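# Flip the serving platter face down onto the drying mat

## Task

Turn the serving platter, which starts face up, upside down and release it face down on the drying mat without it resting against any fixed part of the rig (rails, edges, posts, braces, brackets, arm bases or mounts). After the platter begins to tip, the attempt fails if it is moved quickly, or if it rotates or drops quickly once it has gone beyond standing on its rim. It fails if any loose object is still held at the end, or if a closed gripper has both fingers pushing hard down on the platter. A result that stays only because the robot holds it does not count. Anything the robot is touching at the end must not settle by more than about a fingernail's thickness when released. Nothing may be knocked or placed off the table.

## Robot and tools

Robot: two arms, left_arm and right_arm, each a six-joint arm with a two-finger parallel gripper. Their names do not match image sides. Bases in the scene frame: left_arm at (-0.011, +0.264, +0.182) m, right_arm at (+0.009, -0.275, +0.182) m, both slightly tilted. Joint ranges (rad): waist -2.618 to 3.054, shoulder 0.000 to 3.142, elbow 0.000 to 3.142, wrist pitch -1.571 to 1.571, wrist yaw -1.571 to 1.571, wrist roll -2.094 to 2.094. Elbows stop just before full extension. Mounting plates and the metal frame behind the arms are fixed obstacles.

Scene frame: origin on the tabletop midway between the arms, +z up, +x outward over the table, left_arm on the +y side. Each gripper has its own axes: fingers extend along its +z, and they open and shut along its y. The reported end_effector_position is the spot between the finger pads, about 1 cm short of the tips. Printed hand positions can be somewhat wrong, especially far out.

execute_actions: argument actions is a list holding at most one item. An empty list only reports the state. An item with rows plus optional steps (1 to 15, default 15, each 1/30 s) is a motion; an item with only steps (up to 300) is a wait counted from the previous result. Optional pictures (true/false) controls images; by default they come back. A rejected call moves nothing.

Each row is a single list of 14 numbers, all in [-1, 1], covering both arms even if one is idle: left_arm dx, dy, dz, rx, ry, rz, opening, then right_arm in the same seven slots. dx..rz are offsets, not poses, in that gripper's own axes, measured from the gripper pose in the latest result that showed it (or from the current pose for a second call in one reply or before any result in the scene). Every row refers back to that same reference, not to the previous row. Scale: 1.0 equals 0.6 m for dx/dy/dz and 180 degrees for the rotation; rx, ry, rz form one rotation vector. Opening is absolute: +1 is fully open (0.094 m), -1 fully shut. Up to 15 rows; if fewer than steps, the final row repeats. All zeros is not a pause: it pulls the arm back to the reference pose.

move: target is one 14-number row laid out the same way, offsets from the same reference. speed is optional, 0.002 to 0.5 m/s (default 0.25); rotation allowed up to twice that value in rad/s. Each gripper travels in a straight line, all paths finish together within 0.5 to 10 s (cut off at 10 s). Paths ignore obstacles and the other arm. Openings are applied at the start. The result adds a move: line with an ending (done, off_target, moving, held, fault) and limits such as paced (pose clipped) or held (a check blocked steps; afterwards the arm may rush faster than speed), plus each gripper's remaining distance.

wait: seconds from 0 to 10; nothing new is commanded. zoom_image: camera (cam_head_left, cam_head_right, cam_high) and region [x0, y0, x1, y1] in pixels of that camera's 672x504 image, at most 504x504. read_manual: returns only licence text. finished_scene: pass the current scene number; it ends and grades the scene irreversibly.

Controller behaviour: each step the commanded pose is limited to within 70 mm and 16 degrees of the measured pose, then solved by damped IK with position favoured over orientation. After an action the arm continues only to its last clipped pose, so check the reported pose and send the remainder. Arms tend to finish a centimetre or more low and may sag under zero offsets; to keep an arm still, send in a reply's first call the offset back to its desired pose, zeros in later calls, raising the aim if it still droops. The simulation keeps running while you compose replies.

Result lines: the state line gives each gripper's position (m) and quat_wxyz in the scene frame. grip_measured is the finger opening on the command scale (the last joint value gives metres); readings may be off by about 1 mm. To grasp, command roughly 0.03 below grip_measured; a smaller gap grips more gently. Pads push about 50 to 62 N, less on very thin parts. HELD marks steps where your row was partly or wholly not sent. A pose unreachable line means the clearance check altered that arm's command. Hand target shows where the controller is currently driving. too close warnings count a plate and its half of the frame as that arm's. FAULT or OVER-TEMPERATURE FAULT lines report stops; MOTOR HOT appears from 75 °C, a 10 s stop at 90 °C, and at 100 °C the arm drops. Avoid long holding under load.

Avoid: moving the platter quickly once it is tipping, letting it flip or fall fast past its rim, pressing down hard with closed fingers, arms colliding or pushing each other, fast impacts, drops, and knocking anything off the table. Release everything before finishing, and make sure the platter sits stably on the mat without touching rig parts. Loose objects may occasionally get a brief external shove.

Cameras: cam_head_left, cam_head_right and cam_high, each 672x504, with calibration supplied as pinhole plus radial distortion models and world-to-camera transforms.

Each tool is called after "Request:" as name([rows], argument=value, ...), one row to a line, values as JSON.

## Session

Request:
execute_actions(actions=[])

Scene clock: 0.00 s of 3974.00 s.
left_arm: end_effector_position=(+0.2825, +0.2039, +0.1724) grip_measured=+1.000 end_effector_quat_wxyz=(+0.019, +0.447, +0.885, +0.132) | right_arm: end_effector_position=(+0.1075, -0.5421, +0.1990) grip_measured=+1.000 end_effector_quat_wxyz=(+0.158, +0.799, +0.579, +0.026)
Joint positions: left_arm=[-0.511  1.524  0.863 -0.723 -0.528  0.435  0.094] | right_arm=[-1.547  1.203  0.668 -0.613 -0.469  0.445  0.094]
Joint velocities: left_arm=[ 0.002  0.012 -0.007 -0.022  0.007 -0.007  0.   ] | right_arm=[ 0.002 -0.007 -0.012 -0.007 -0.022 -0.037  0.   ]
Hand target (left_arm): +0.284, +0.203, +0.174; +0.022, +0.447, +0.884, +0.133
Hand target (right_arm): +0.107, -0.544, +0.201; +0.160, +0.799, +0.580, +0.024

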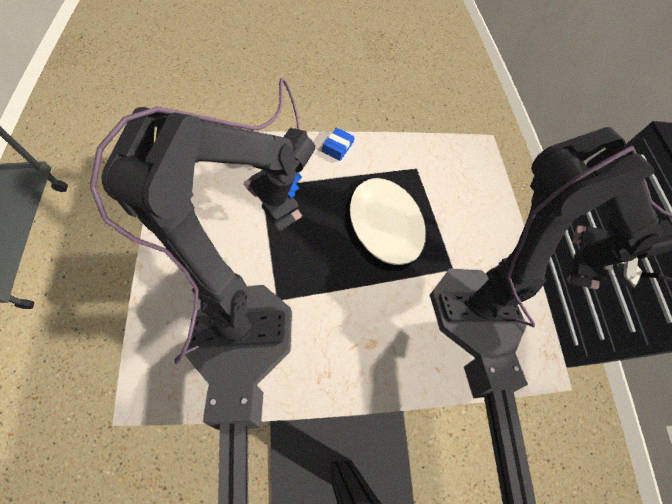

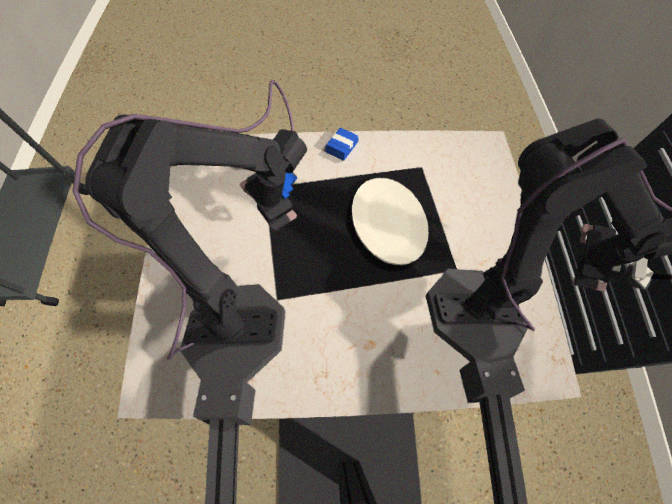

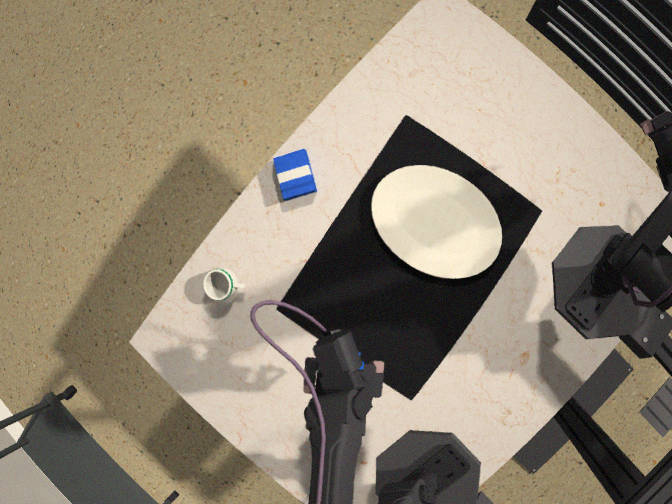

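Request:
zoom_image(camera="cam_head_left", region=[260,150,470,300])

Request:
zoom_image(camera="cam_high", region=[340,130,560,300])

Region (260, 150, 470, 300) of cam_head_left's 672x504 image, scaled by 2.400, with more detail than that image has; it fills the top 360 rows of this view, and the rest is white.

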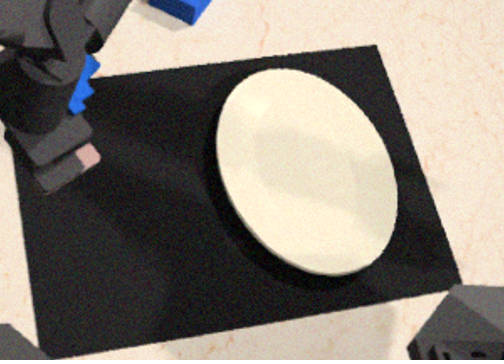

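Region (340, 130, 560, 300) of cam_high's 672x504 image, scaled by 2.291, with more detail than that image has; it fills the top 389 rows of this view, and the rest is white.

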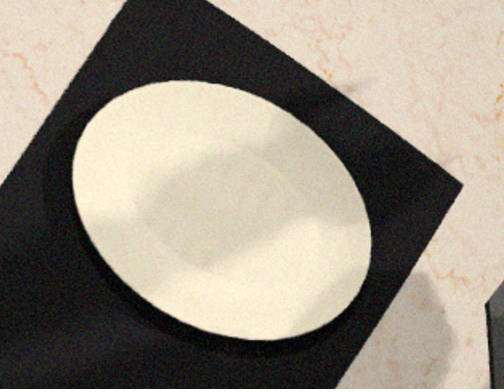

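Request:
move(target=[-0.21,-0.02,0.015,-0.197,-0.501,0.528,0.0,0,0,0,0,0,0,1])

Scene clock: 43.70 s of 3974.00 s.
left_arm: end_effector_position=(+0.3515, +0.0946, +0.1547) grip_measured=+0.002 end_effector_quat_wxyz=(+0.694, +0.706, +0.124, +0.068) | right_arm: end_effector_position=(+0.1075, -0.5421, +0.1990) grip_measured=+1.000 end_effector_quat_wxyz=(+0.158, +0.799, +0.579, +0.026)
Joint positions: left_arm=[0.017 2.225 0.663 1.242 1.26  2.097 0.047] | right_arm=[-1.547  1.203  0.668 -0.613 -0.469  0.445  0.094]
Joint velocities: left_arm=[-0.002  0.007  0.022  0.095 -0.007 -0.022  0.001] | right_arm=[-0.002  0.007 -0.012  0.11   0.051 -0.066  0.   ]
Hand target (left_arm): +0.353, +0.097, +0.152; +0.698, +0.703, +0.120, +0.064
Hand target (right_arm): +0.107, -0.542, +0.199; +0.158, +0.799, +0.579, +0.026
Off the commanded pose (left_arm): 0.006 m, 25 deg; orientation clipped at the last step of the last action.
Off the commanded pose (right_arm): 0.000 m, 0 deg.
joint sent to its limit (left arm) — the command would take joint 6 (wrist roll) past its upper limit, so that joint was sent only as far as its limit.
After step 90, 34.13 s passed at rest.
move: off_target (left_arm); limits=paced

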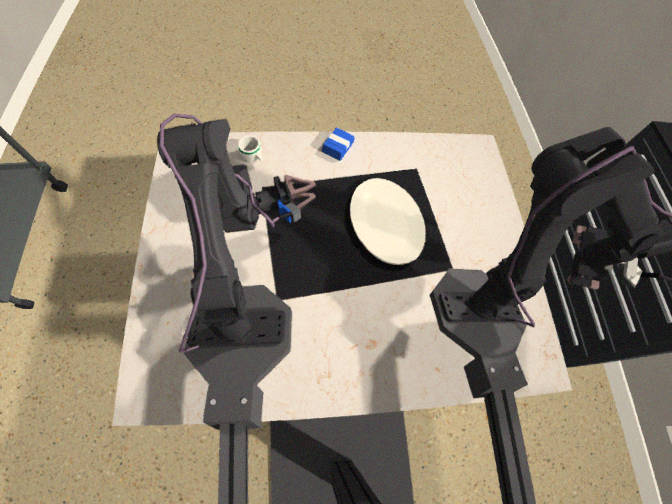

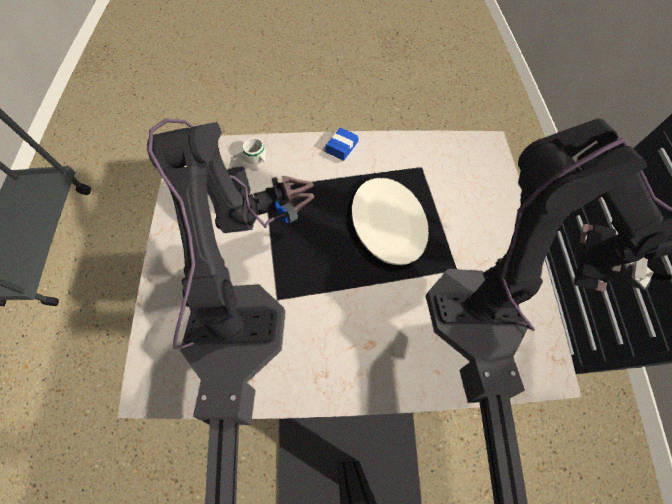

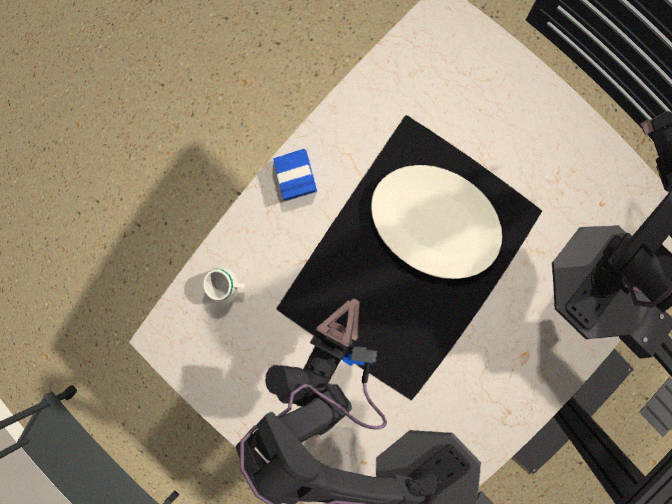

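Request:
move(target=[-0.237,-0.075,0.063,0.095,0.136,-0.002,0.0,0,0,0,0,0,0,1])

Scene clock: 56.07 s of 3974.00 s.
left_arm: end_effector_position=(+0.2299, +0.0199, +0.1181) grip_measured=+0.002 end_effector_quat_wxyz=(+0.474, +0.825, +0.271, +0.145) | right_arm: end_effector_position=(+0.1075, -0.5421, +0.1990) grip_measured=+1.000 end_effector_quat_wxyz=(+0.158, +0.799, +0.579, +0.026)
Joint positions: left_arm=[-0.701  2.236  0.2    1.561  0.058  1.922  0.047] | right_arm=[-1.547  1.203  0.668 -0.613 -0.469  0.445  0.094]
Joint velocities: left_arm=[-0.012  0.007 -0.012  0.037 -0.051 -0.037 -0.002] | right_arm=[-0.002  0.002  0.007 -0.037 -0.095 -0.081  0.   ]
Hand target (left_arm): +0.222, +0.021, +0.118; +0.471, +0.828, +0.273, +0.136
Hand target (right_arm): +0.107, -0.542, +0.199; +0.158, +0.799, +0.579, +0.026
Off the commanded pose (left_arm): 0.009 m, 11 deg.
Off the commanded pose (right_arm): 0.000 m, 0 deg.
joint sent to its limit (left arm) — the command would take joint 4 (wrist pitch) past its upper limit, so that joint was sent only as far as its limit.
After step 90, 7.23 s passed at rest.
move: off_target (left_arm)

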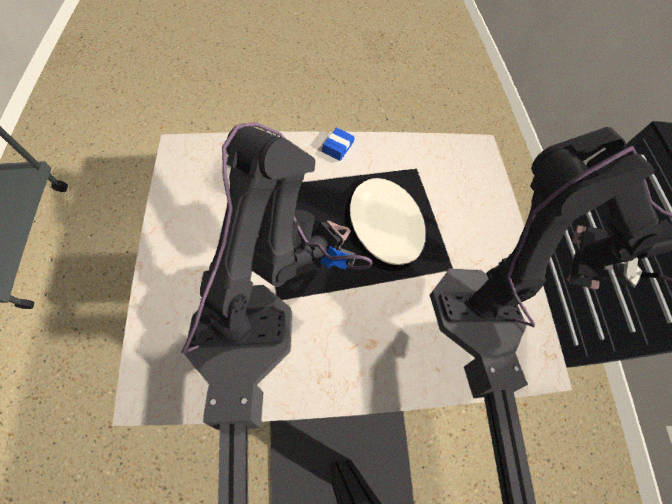

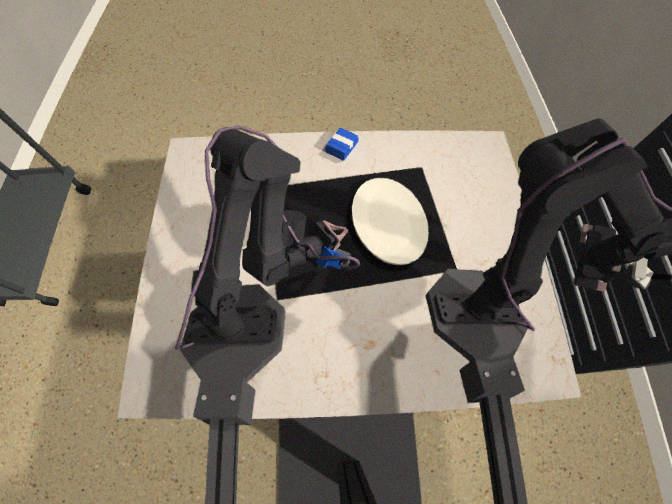

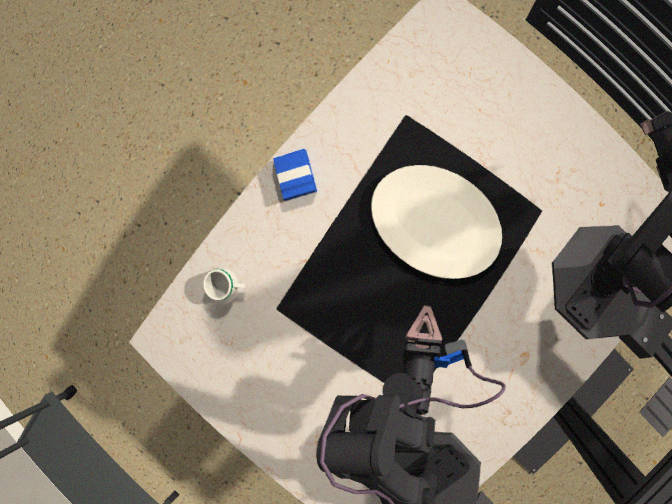

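Request:
move(target=[-0.003,-0.078,0.137,0,0,0,0.0,0,0,0,0,0,0,1], speed=0.1)

Request:
zoom_image(camera="cam_high", region=[360,200,520,340])

Scene clock: 67.20 s of 3974.00 s.
left_arm: end_effector_position=(+0.2547, -0.0190, +0.0413) grip_measured=+0.002 end_effector_quat_wxyz=(+0.463, +0.831, +0.273, +0.143) | right_arm: end_effector_position=(+0.1075, -0.5421, +0.1990) grip_measured=+1.000 end_effector_quat_wxyz=(+0.158, +0.799, +0.579, +0.026)
Joint positions: left_arm=[-0.672  2.587  0.524  1.562  0.073  1.939  0.047] | right_arm=[-1.547  1.203  0.668 -0.613 -0.469  0.445  0.094]
Joint velocities: left_arm=[-0.012 -0.007 -0.012  0.022  0.051 -0.022  0.001] | right_arm=[ 0.002 -0.002  0.007 -0.051 -0.037 -0.037  0.   ]
Hand target (left_arm): +0.256, -0.021, +0.037; +0.466, +0.831, +0.271, +0.139
Hand target (right_arm): +0.107, -0.542, +0.199; +0.158, +0.799, +0.579, +0.026
Off the commanded pose (left_arm): 0.005 m, 1 deg.
Off the commanded pose (right_arm): 0.000 m, 0 deg.
joint sent to its limit (left arm) — the command would take joint 4 (wrist pitch) past its upper limit, so that joint was sent only as far as its limit.
After step 90, 6.87 s passed at rest.
move: done

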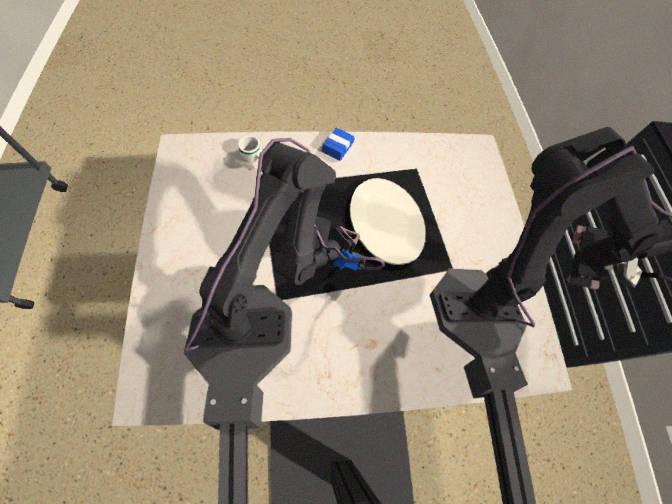

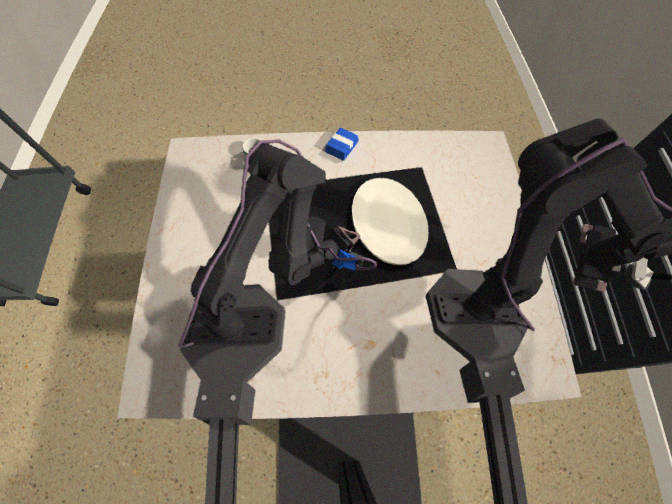

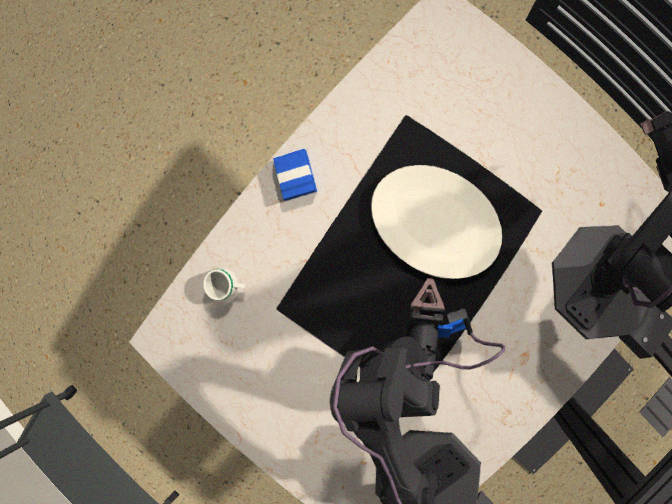

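Region (360, 200, 520, 340) of cam_high's 672x504 image, scaled by 3.150, with more detail than that image has; it fills the top 441 rows of this view, and the rest is white.

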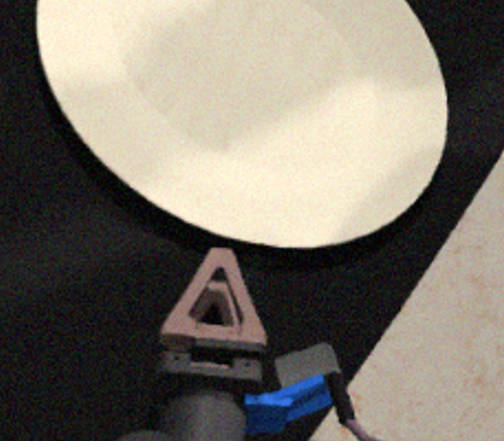

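Request:
move(target=[0,0.012,0.052,0,0,0,0.0,0,0,0,0,0,0,1], speed=0.04)

Request:
move(target=[0,0,0,0,0,0,-1,0,0,0,0,0,0,1])

Request:
zoom_image(camera="cam_head_left", region=[300,170,460,290])

Scene clock: 80.07 s of 3974.00 s.
left_arm: end_effector_position=(+0.2775, -0.0361, +0.0359) grip_measured=+0.002 end_effector_quat_wxyz=(+0.465, +0.827, +0.276, +0.152) | right_arm: end_effector_position=(+0.1075, -0.5421, +0.1990) grip_measured=+1.000 end_effector_quat_wxyz=(+0.158, +0.799, +0.579, +0.026)
Joint positions: left_arm=[-0.672  2.587  0.632  1.472  0.06   1.939  0.047] | right_arm=[-1.547  1.203  0.668 -0.613 -0.469  0.445  0.094]
Joint velocities: left_arm=[-0.007  0.012 -0.017  0.022  0.051  0.007  0.   ] | right_arm=[-0.007 -0.002  0.012 -0.022  0.037  0.007  0.   ]
Hand target (left_arm): +0.272, -0.043, +0.031; +0.463, +0.831, +0.273, +0.143
Hand target (right_arm): +0.107, -0.542, +0.199; +0.158, +0.799, +0.579, +0.026
Off the commanded pose (left_arm): 0.010 m, 1 deg.
Off the commanded pose (right_arm): 0.000 m, 0 deg.
After step 90, 8.63 s passed at rest.
move: done

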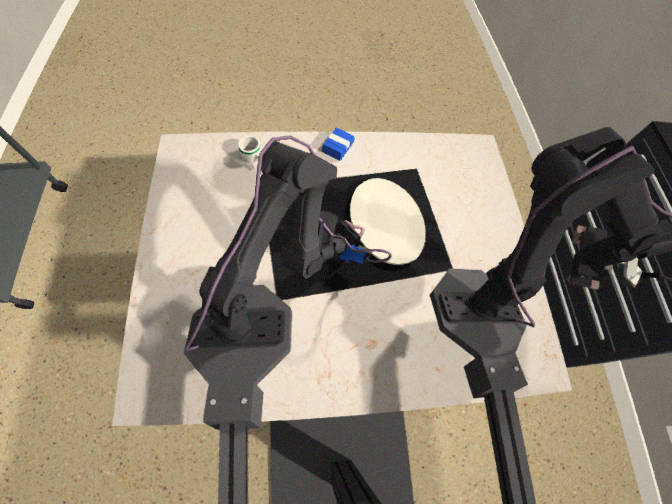

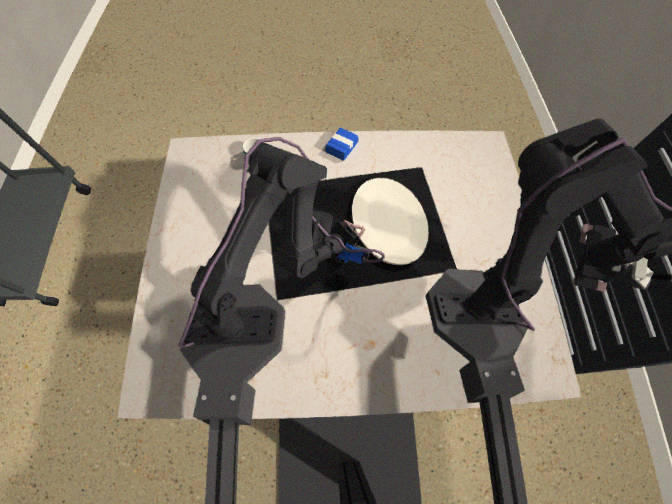

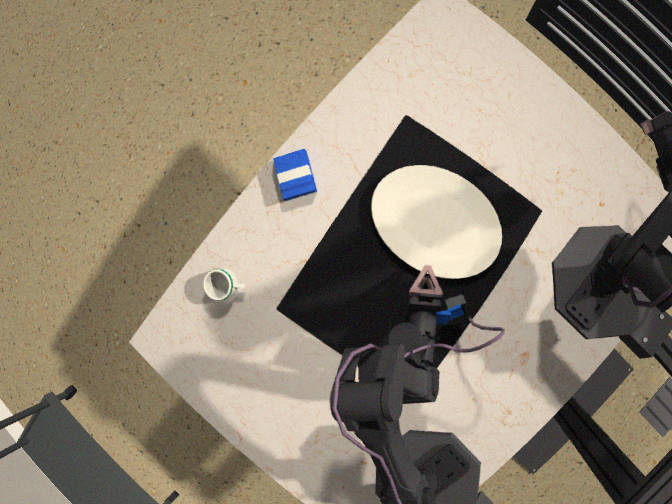

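Scene clock: 80.57 s of 3974.00 s.
left_arm: end_effector_position=(+0.2755, -0.0346, +0.0321) grip_measured=-0.888 end_effector_quat_wxyz=(+0.456, +0.835, +0.267, +0.155) | right_arm: end_effector_position=(+0.1075, -0.5421, +0.1990) grip_measured=+1.000 end_effector_quat_wxyz=(+0.158, +0.799, +0.579, +0.026)
Joint positions: left_arm=[-0.672  2.589  0.632  1.457  0.055  1.965  0.005] | right_arm=[-1.547  1.203  0.668 -0.613 -0.469  0.445  0.094]
Joint velocities: left_arm=[-0.002 -0.012  0.002 -0.066 -0.022 -0.051 -0.   ] | right_arm=[-0.007 -0.007  0.007  0.007 -0.007 -0.022  0.   ]
Hand target (left_arm): +0.277, -0.036, +0.036; +0.464, +0.828, +0.276, +0.152
Hand target (right_arm): +0.107, -0.542, +0.199; +0.158, +0.799, +0.579, +0.026
Off the commanded pose (left_arm): 0.005 m, 2 deg.
Off the commanded pose (right_arm): 0.000 m, 0 deg.
move: done

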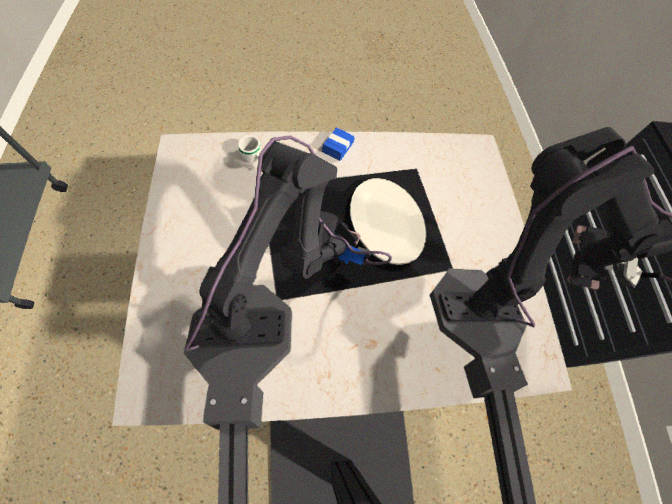

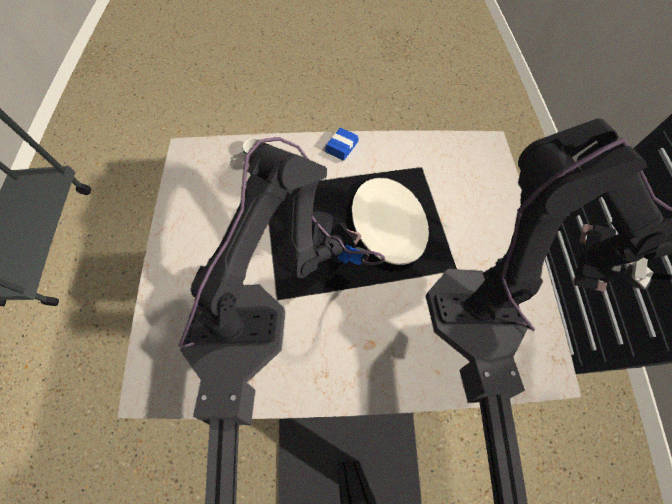

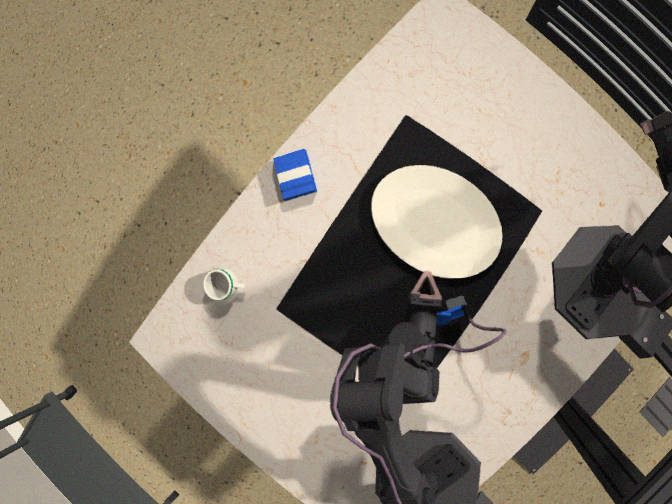

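Region (300, 170, 460, 290) of cam_head_left's 672x504 image, scaled by 3.150, with more detail than that image has; it fills the top 378 rows of this view, and the rest is white.

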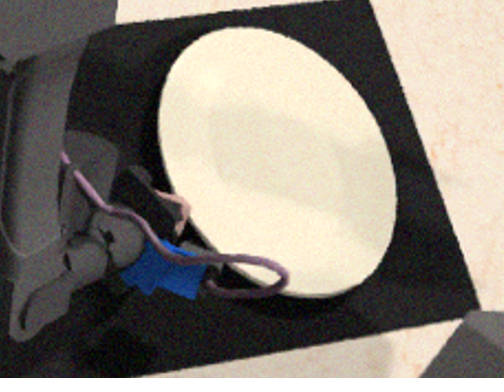

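Request:
move(target=[0,0,0,0,0,0,-0.4,0,0,0,0,0,0,1])

Request:
move(target=[0,0.006,0.04,0,0,0,-0.4,0,0,0,0,0,0,1], speed=0.04)

Request:
move(target=[0,0,0,0,0,0,-1,0,0,0,0,0,0,1])

Request:
move(target=[0,0.2,-0.1,0,0,0,-1,0,0,0,0,0,0,1], speed=0.05)

Scene clock: 87.23 s of 3974.00 s.
left_arm: end_effector_position=(+0.2758, -0.0347, +0.0324) grip_measured=-0.402 end_effector_quat_wxyz=(+0.456, +0.835, +0.266, +0.156) | right_arm: end_effector_position=(+0.1075, -0.5421, +0.1990) grip_measured=+1.000 end_effector_quat_wxyz=(+0.158, +0.799, +0.579, +0.026)
Joint positions: left_arm=[-0.672  2.589  0.632  1.458  0.055  1.966  0.028] | right_arm=[-1.547  1.203  0.668 -0.613 -0.469  0.445  0.094]
Joint velocities: left_arm=[ 0.022 -0.012  0.007  0.066 -0.037 -0.037 -0.002] | right_arm=[-0.012 -0.007 -0.002 -0.051 -0.037  0.051  0.   ]
Hand target (left_arm): +0.276, -0.035, +0.032; +0.456, +0.835, +0.267, +0.155
Hand target (right_arm): +0.107, -0.542, +0.199; +0.158, +0.799, +0.579, +0.026
Off the commanded pose (left_arm): 0.000 m, 0 deg.
Off the commanded pose (right_arm): 0.000 m, 0 deg.
After step 90, 2.97 s passed at rest.
move: done

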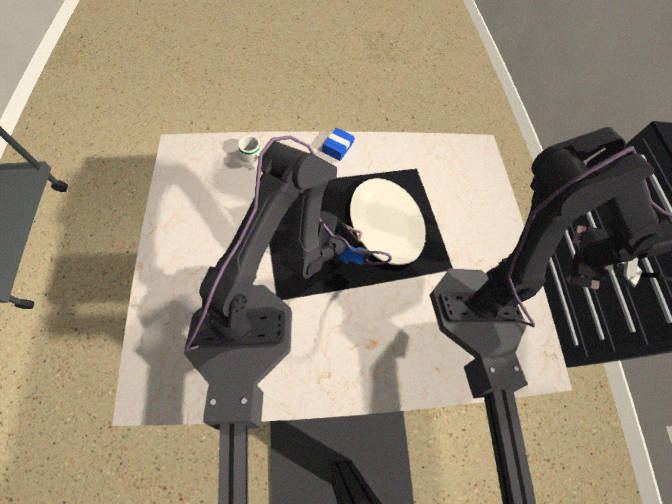

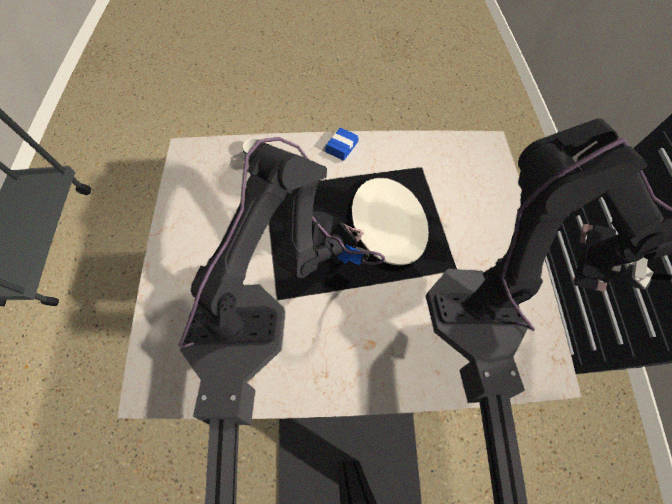

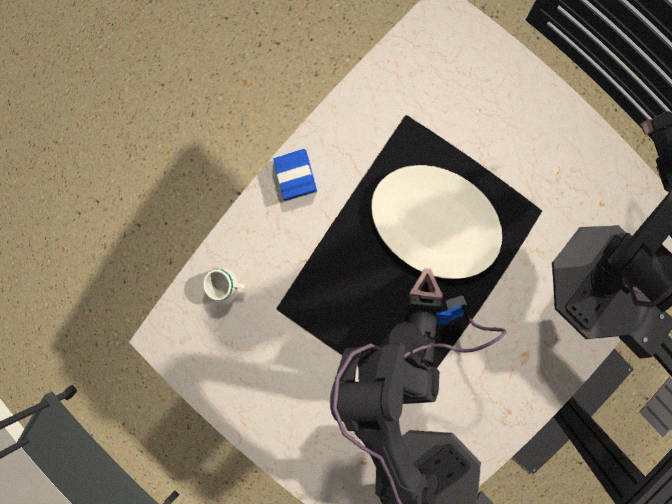

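Scene clock: 88.10 s of 3974.00 s.
left_arm: end_effector_position=(+0.2923, -0.0475, +0.0293) grip_measured=-0.402 end_effector_quat_wxyz=(+0.460, +0.831, +0.268, +0.163) | right_arm: end_effector_position=(+0.1075, -0.5421, +0.1990) grip_measured=+1.000 end_effector_quat_wxyz=(+0.158, +0.799, +0.579, +0.026)
Joint positions: left_arm=[-0.672  2.598  0.712  1.405  0.047  1.966  0.028] | right_arm=[-1.547  1.203  0.668 -0.613 -0.469  0.445  0.094]
Joint velocities: left_arm=[-0.002  0.007 -0.002 -0.051 -0.022  0.022  0.   ] | right_arm=[-0.017 -0.002 -0.002 -0.037  0.022 -0.022  0.   ]
Hand target (left_arm): +0.289, -0.052, +0.023; +0.456, +0.835, +0.266, +0.156
Hand target (right_arm): +0.107, -0.542, +0.199; +0.158, +0.799, +0.579, +0.026
Off the commanded pose (left_arm): 0.009 m, 1 deg.
Off the commanded pose (right_arm): 0.000 m, 0 deg.
move: done

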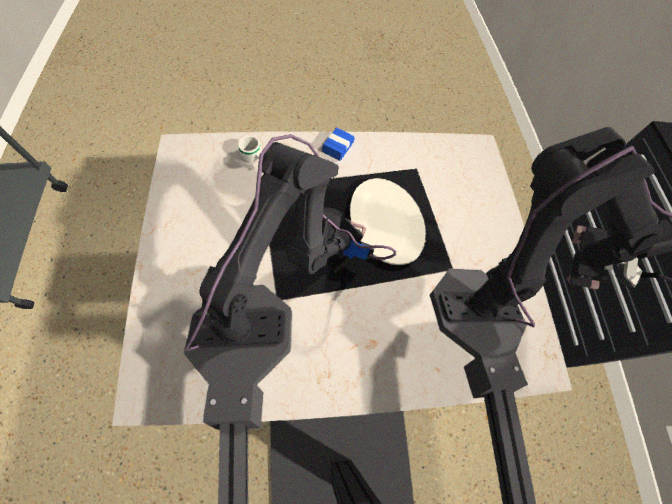

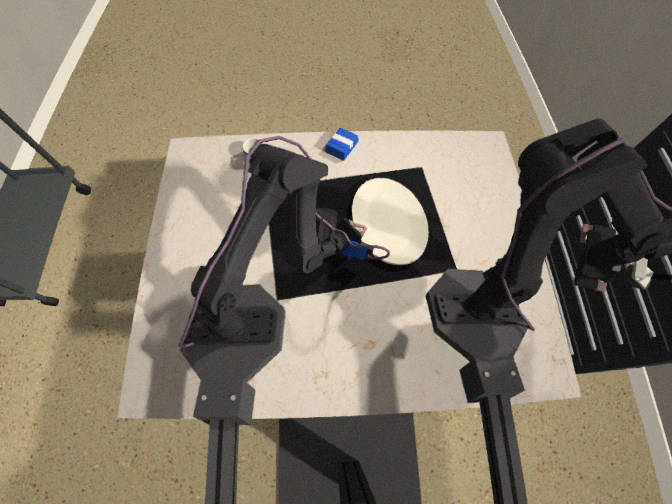

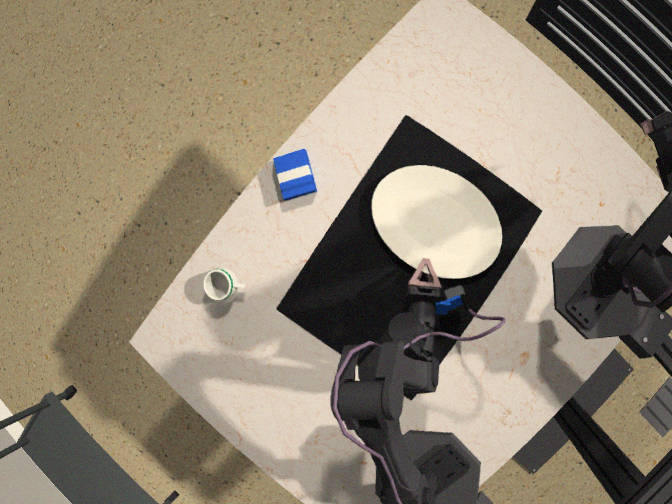

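Scene clock: 88.60 s of 3974.00 s.
left_arm: end_effector_position=(+0.2940, -0.0545, +0.0419) grip_measured=-0.833 end_effector_quat_wxyz=(+0.484, +0.822, +0.245, +0.174) | right_arm: end_effector_position=(+0.1075, -0.5421, +0.1990) grip_measured=+1.000 end_effector_quat_wxyz=(+0.158, +0.799, +0.579, +0.026)
Joint positions: left_arm=[-0.677  2.599  0.71   1.459  0.079  1.996  0.008] | right_arm=[-1.547  1.203  0.668 -0.613 -0.469  0.445  0.094]
Joint velocities: left_arm=[-0.032 -0.007  0.027 -0.022 -0.037 -0.081 -0.001] | right_arm=[-0.012 -0.012  0.027 -0.007  0.022  0.007  0.   ]
Hand target (left_arm): +0.292, -0.047, +0.030; +0.461, +0.830, +0.267, +0.164
Hand target (right_arm): +0.107, -0.542, +0.199; +0.158, +0.799, +0.579, +0.026
Off the commanded pose (left_arm): 0.015 m, 4 deg.
Off the commanded pose (right_arm): 0.000 m, 0 deg.
move: off_target (left_arm)

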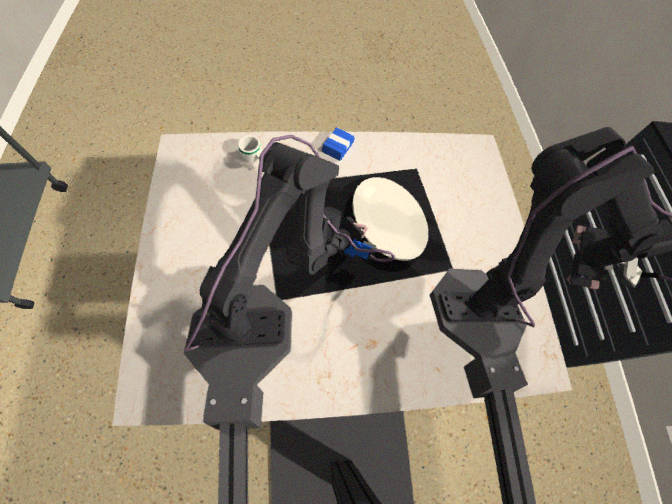

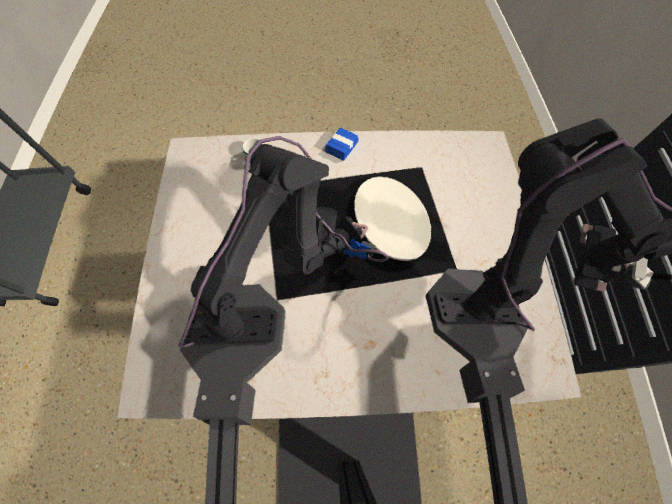

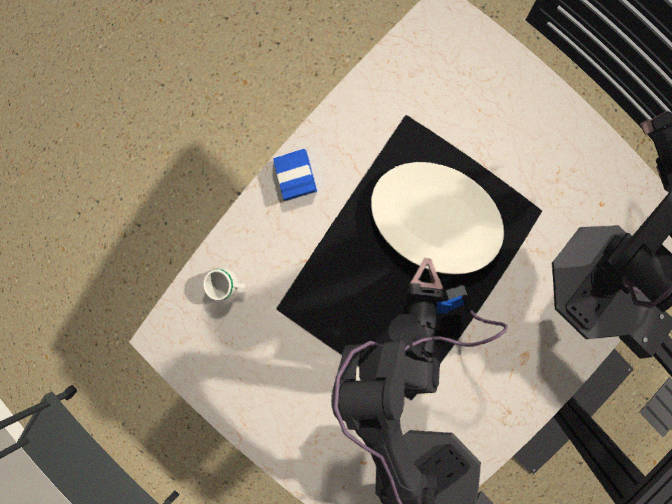

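Scene clock: 91.63 s of 3974.00 s.
left_arm: end_effector_position=(+0.2680, -0.0253, +0.1162) grip_measured=-0.876 end_effector_quat_wxyz=(+0.377, +0.880, +0.250, +0.147) | right_arm: end_effector_position=(+0.1075, -0.5421, +0.1990) grip_measured=+1.000 end_effector_quat_wxyz=(+0.158, +0.799, +0.579, +0.026)
Joint positions: left_arm=[-0.799  1.997  0.515  0.82  -0.118  1.959  0.006] | right_arm=[-1.547  1.203  0.668 -0.613 -0.469  0.445  0.094]
Joint velocities: left_arm=[-0.002 -0.032 -0.002 -0.051 -0.066  0.066 -0.   ] | right_arm=[-0.007 -0.007  0.002  0.022 -0.007  0.037  0.   ]
Hand target (left_arm): +0.287, -0.055, +0.175; +0.479, +0.826, +0.243, +0.171
Hand target (right_arm): +0.107, -0.542, +0.199; +0.158, +0.799, +0.579, +0.026
Off the commanded pose (left_arm): 0.073 m, 14 deg.
Off the commanded pose (right_arm): 0.000 m, 0 deg.
move: off_target (left_arm)

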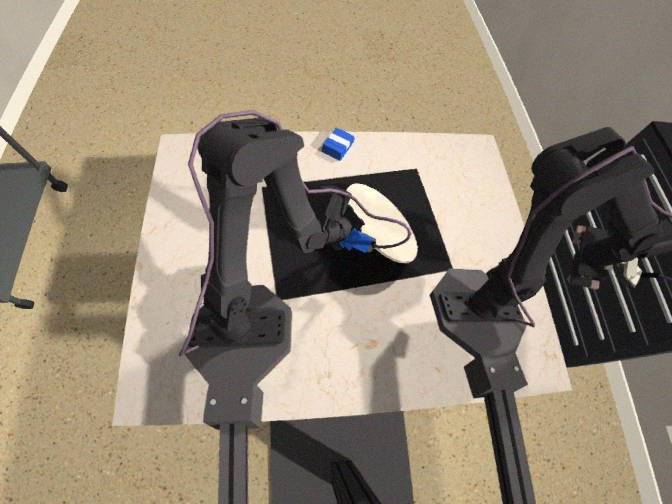

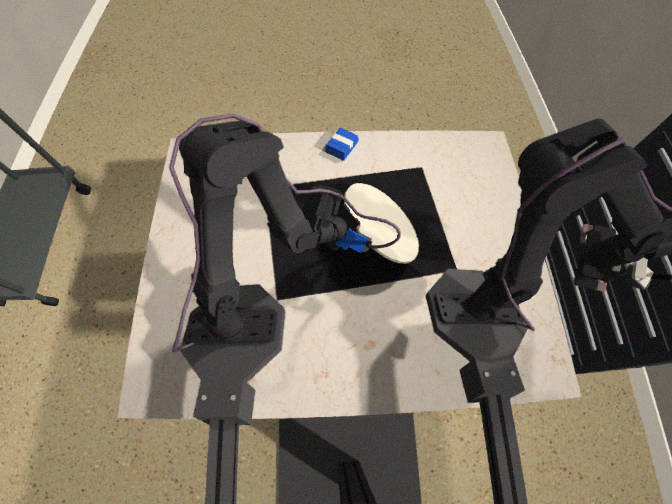

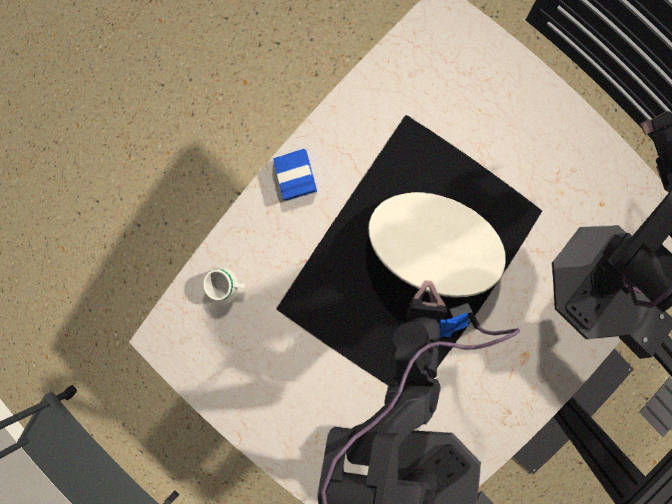

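Request:
move(target=[-0.048,0.25,-0.11,0.265,0,0,-1,0,0,0,0,0,0,1], speed=0.03)

Scene clock: 121.47 s of 3974.00 s.
left_arm: end_effector_position=(+0.2636, -0.0529, +0.2040) grip_measured=-0.876 end_effector_quat_wxyz=(+0.069, +0.955, +0.282, +0.062) | right_arm: end_effector_position=(+0.1075, -0.5421, +0.1990) grip_measured=+1.000 end_effector_quat_wxyz=(+0.158, +0.799, +0.579, +0.026)
Joint positions: left_arm=[-1.023  2.001  1.437 -0.825 -0.387  1.583  0.006] | right_arm=[-1.547  1.203  0.668 -0.613 -0.469  0.445  0.094]
Joint velocities: left_arm=[-0.012 -0.012  0.012 -0.037  0.022  0.051  0.001] | right_arm=[0.002 0.017 0.007 0.037 0.022 0.037 0.   ]
Hand target (left_arm): +0.265, -0.069, +0.228; +0.100, +0.952, +0.282, +0.065
Hand target (right_arm): +0.107, -0.542, +0.199; +0.158, +0.799, +0.579, +0.026
Off the commanded pose (left_arm): 0.075 m, 10 deg.
Off the commanded pose (right_arm): 0.000 m, 0 deg.
After step 90, 16.63 s passed at rest.
move: off_target (left_arm; path cut at 10 s)

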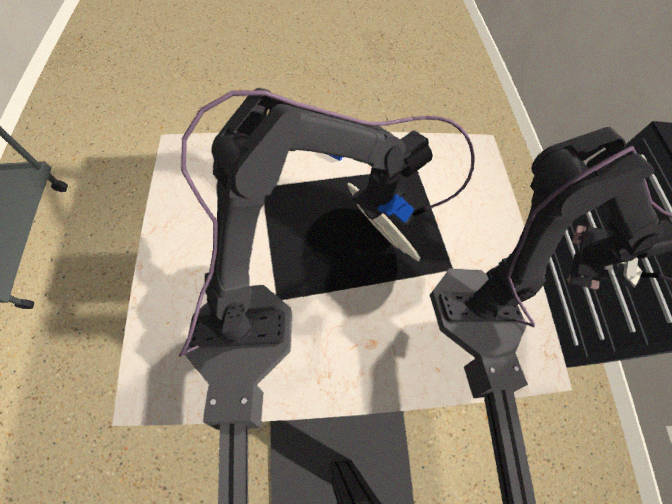

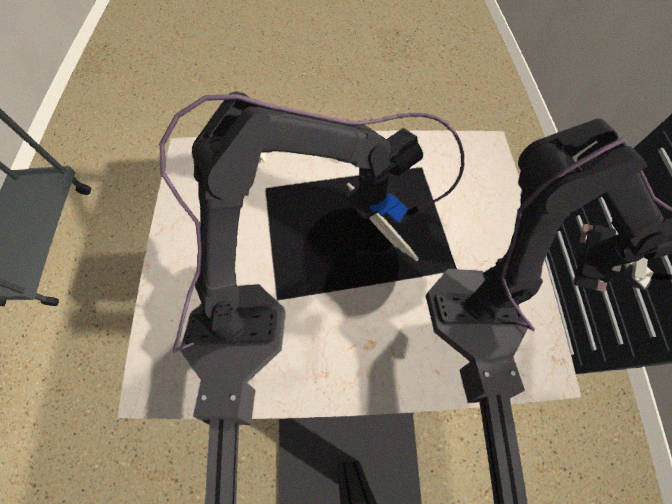

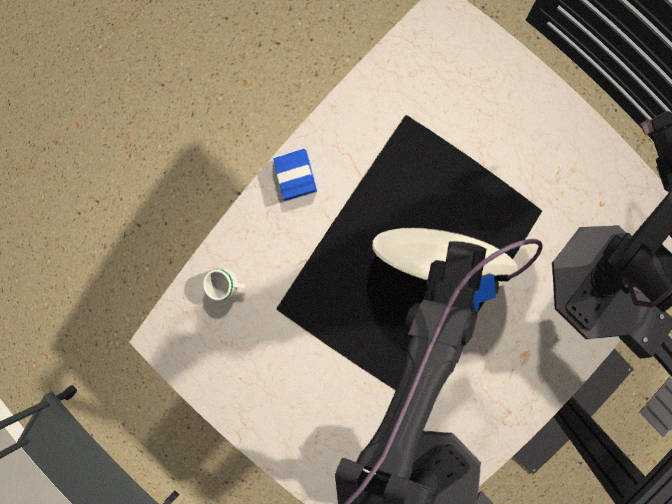

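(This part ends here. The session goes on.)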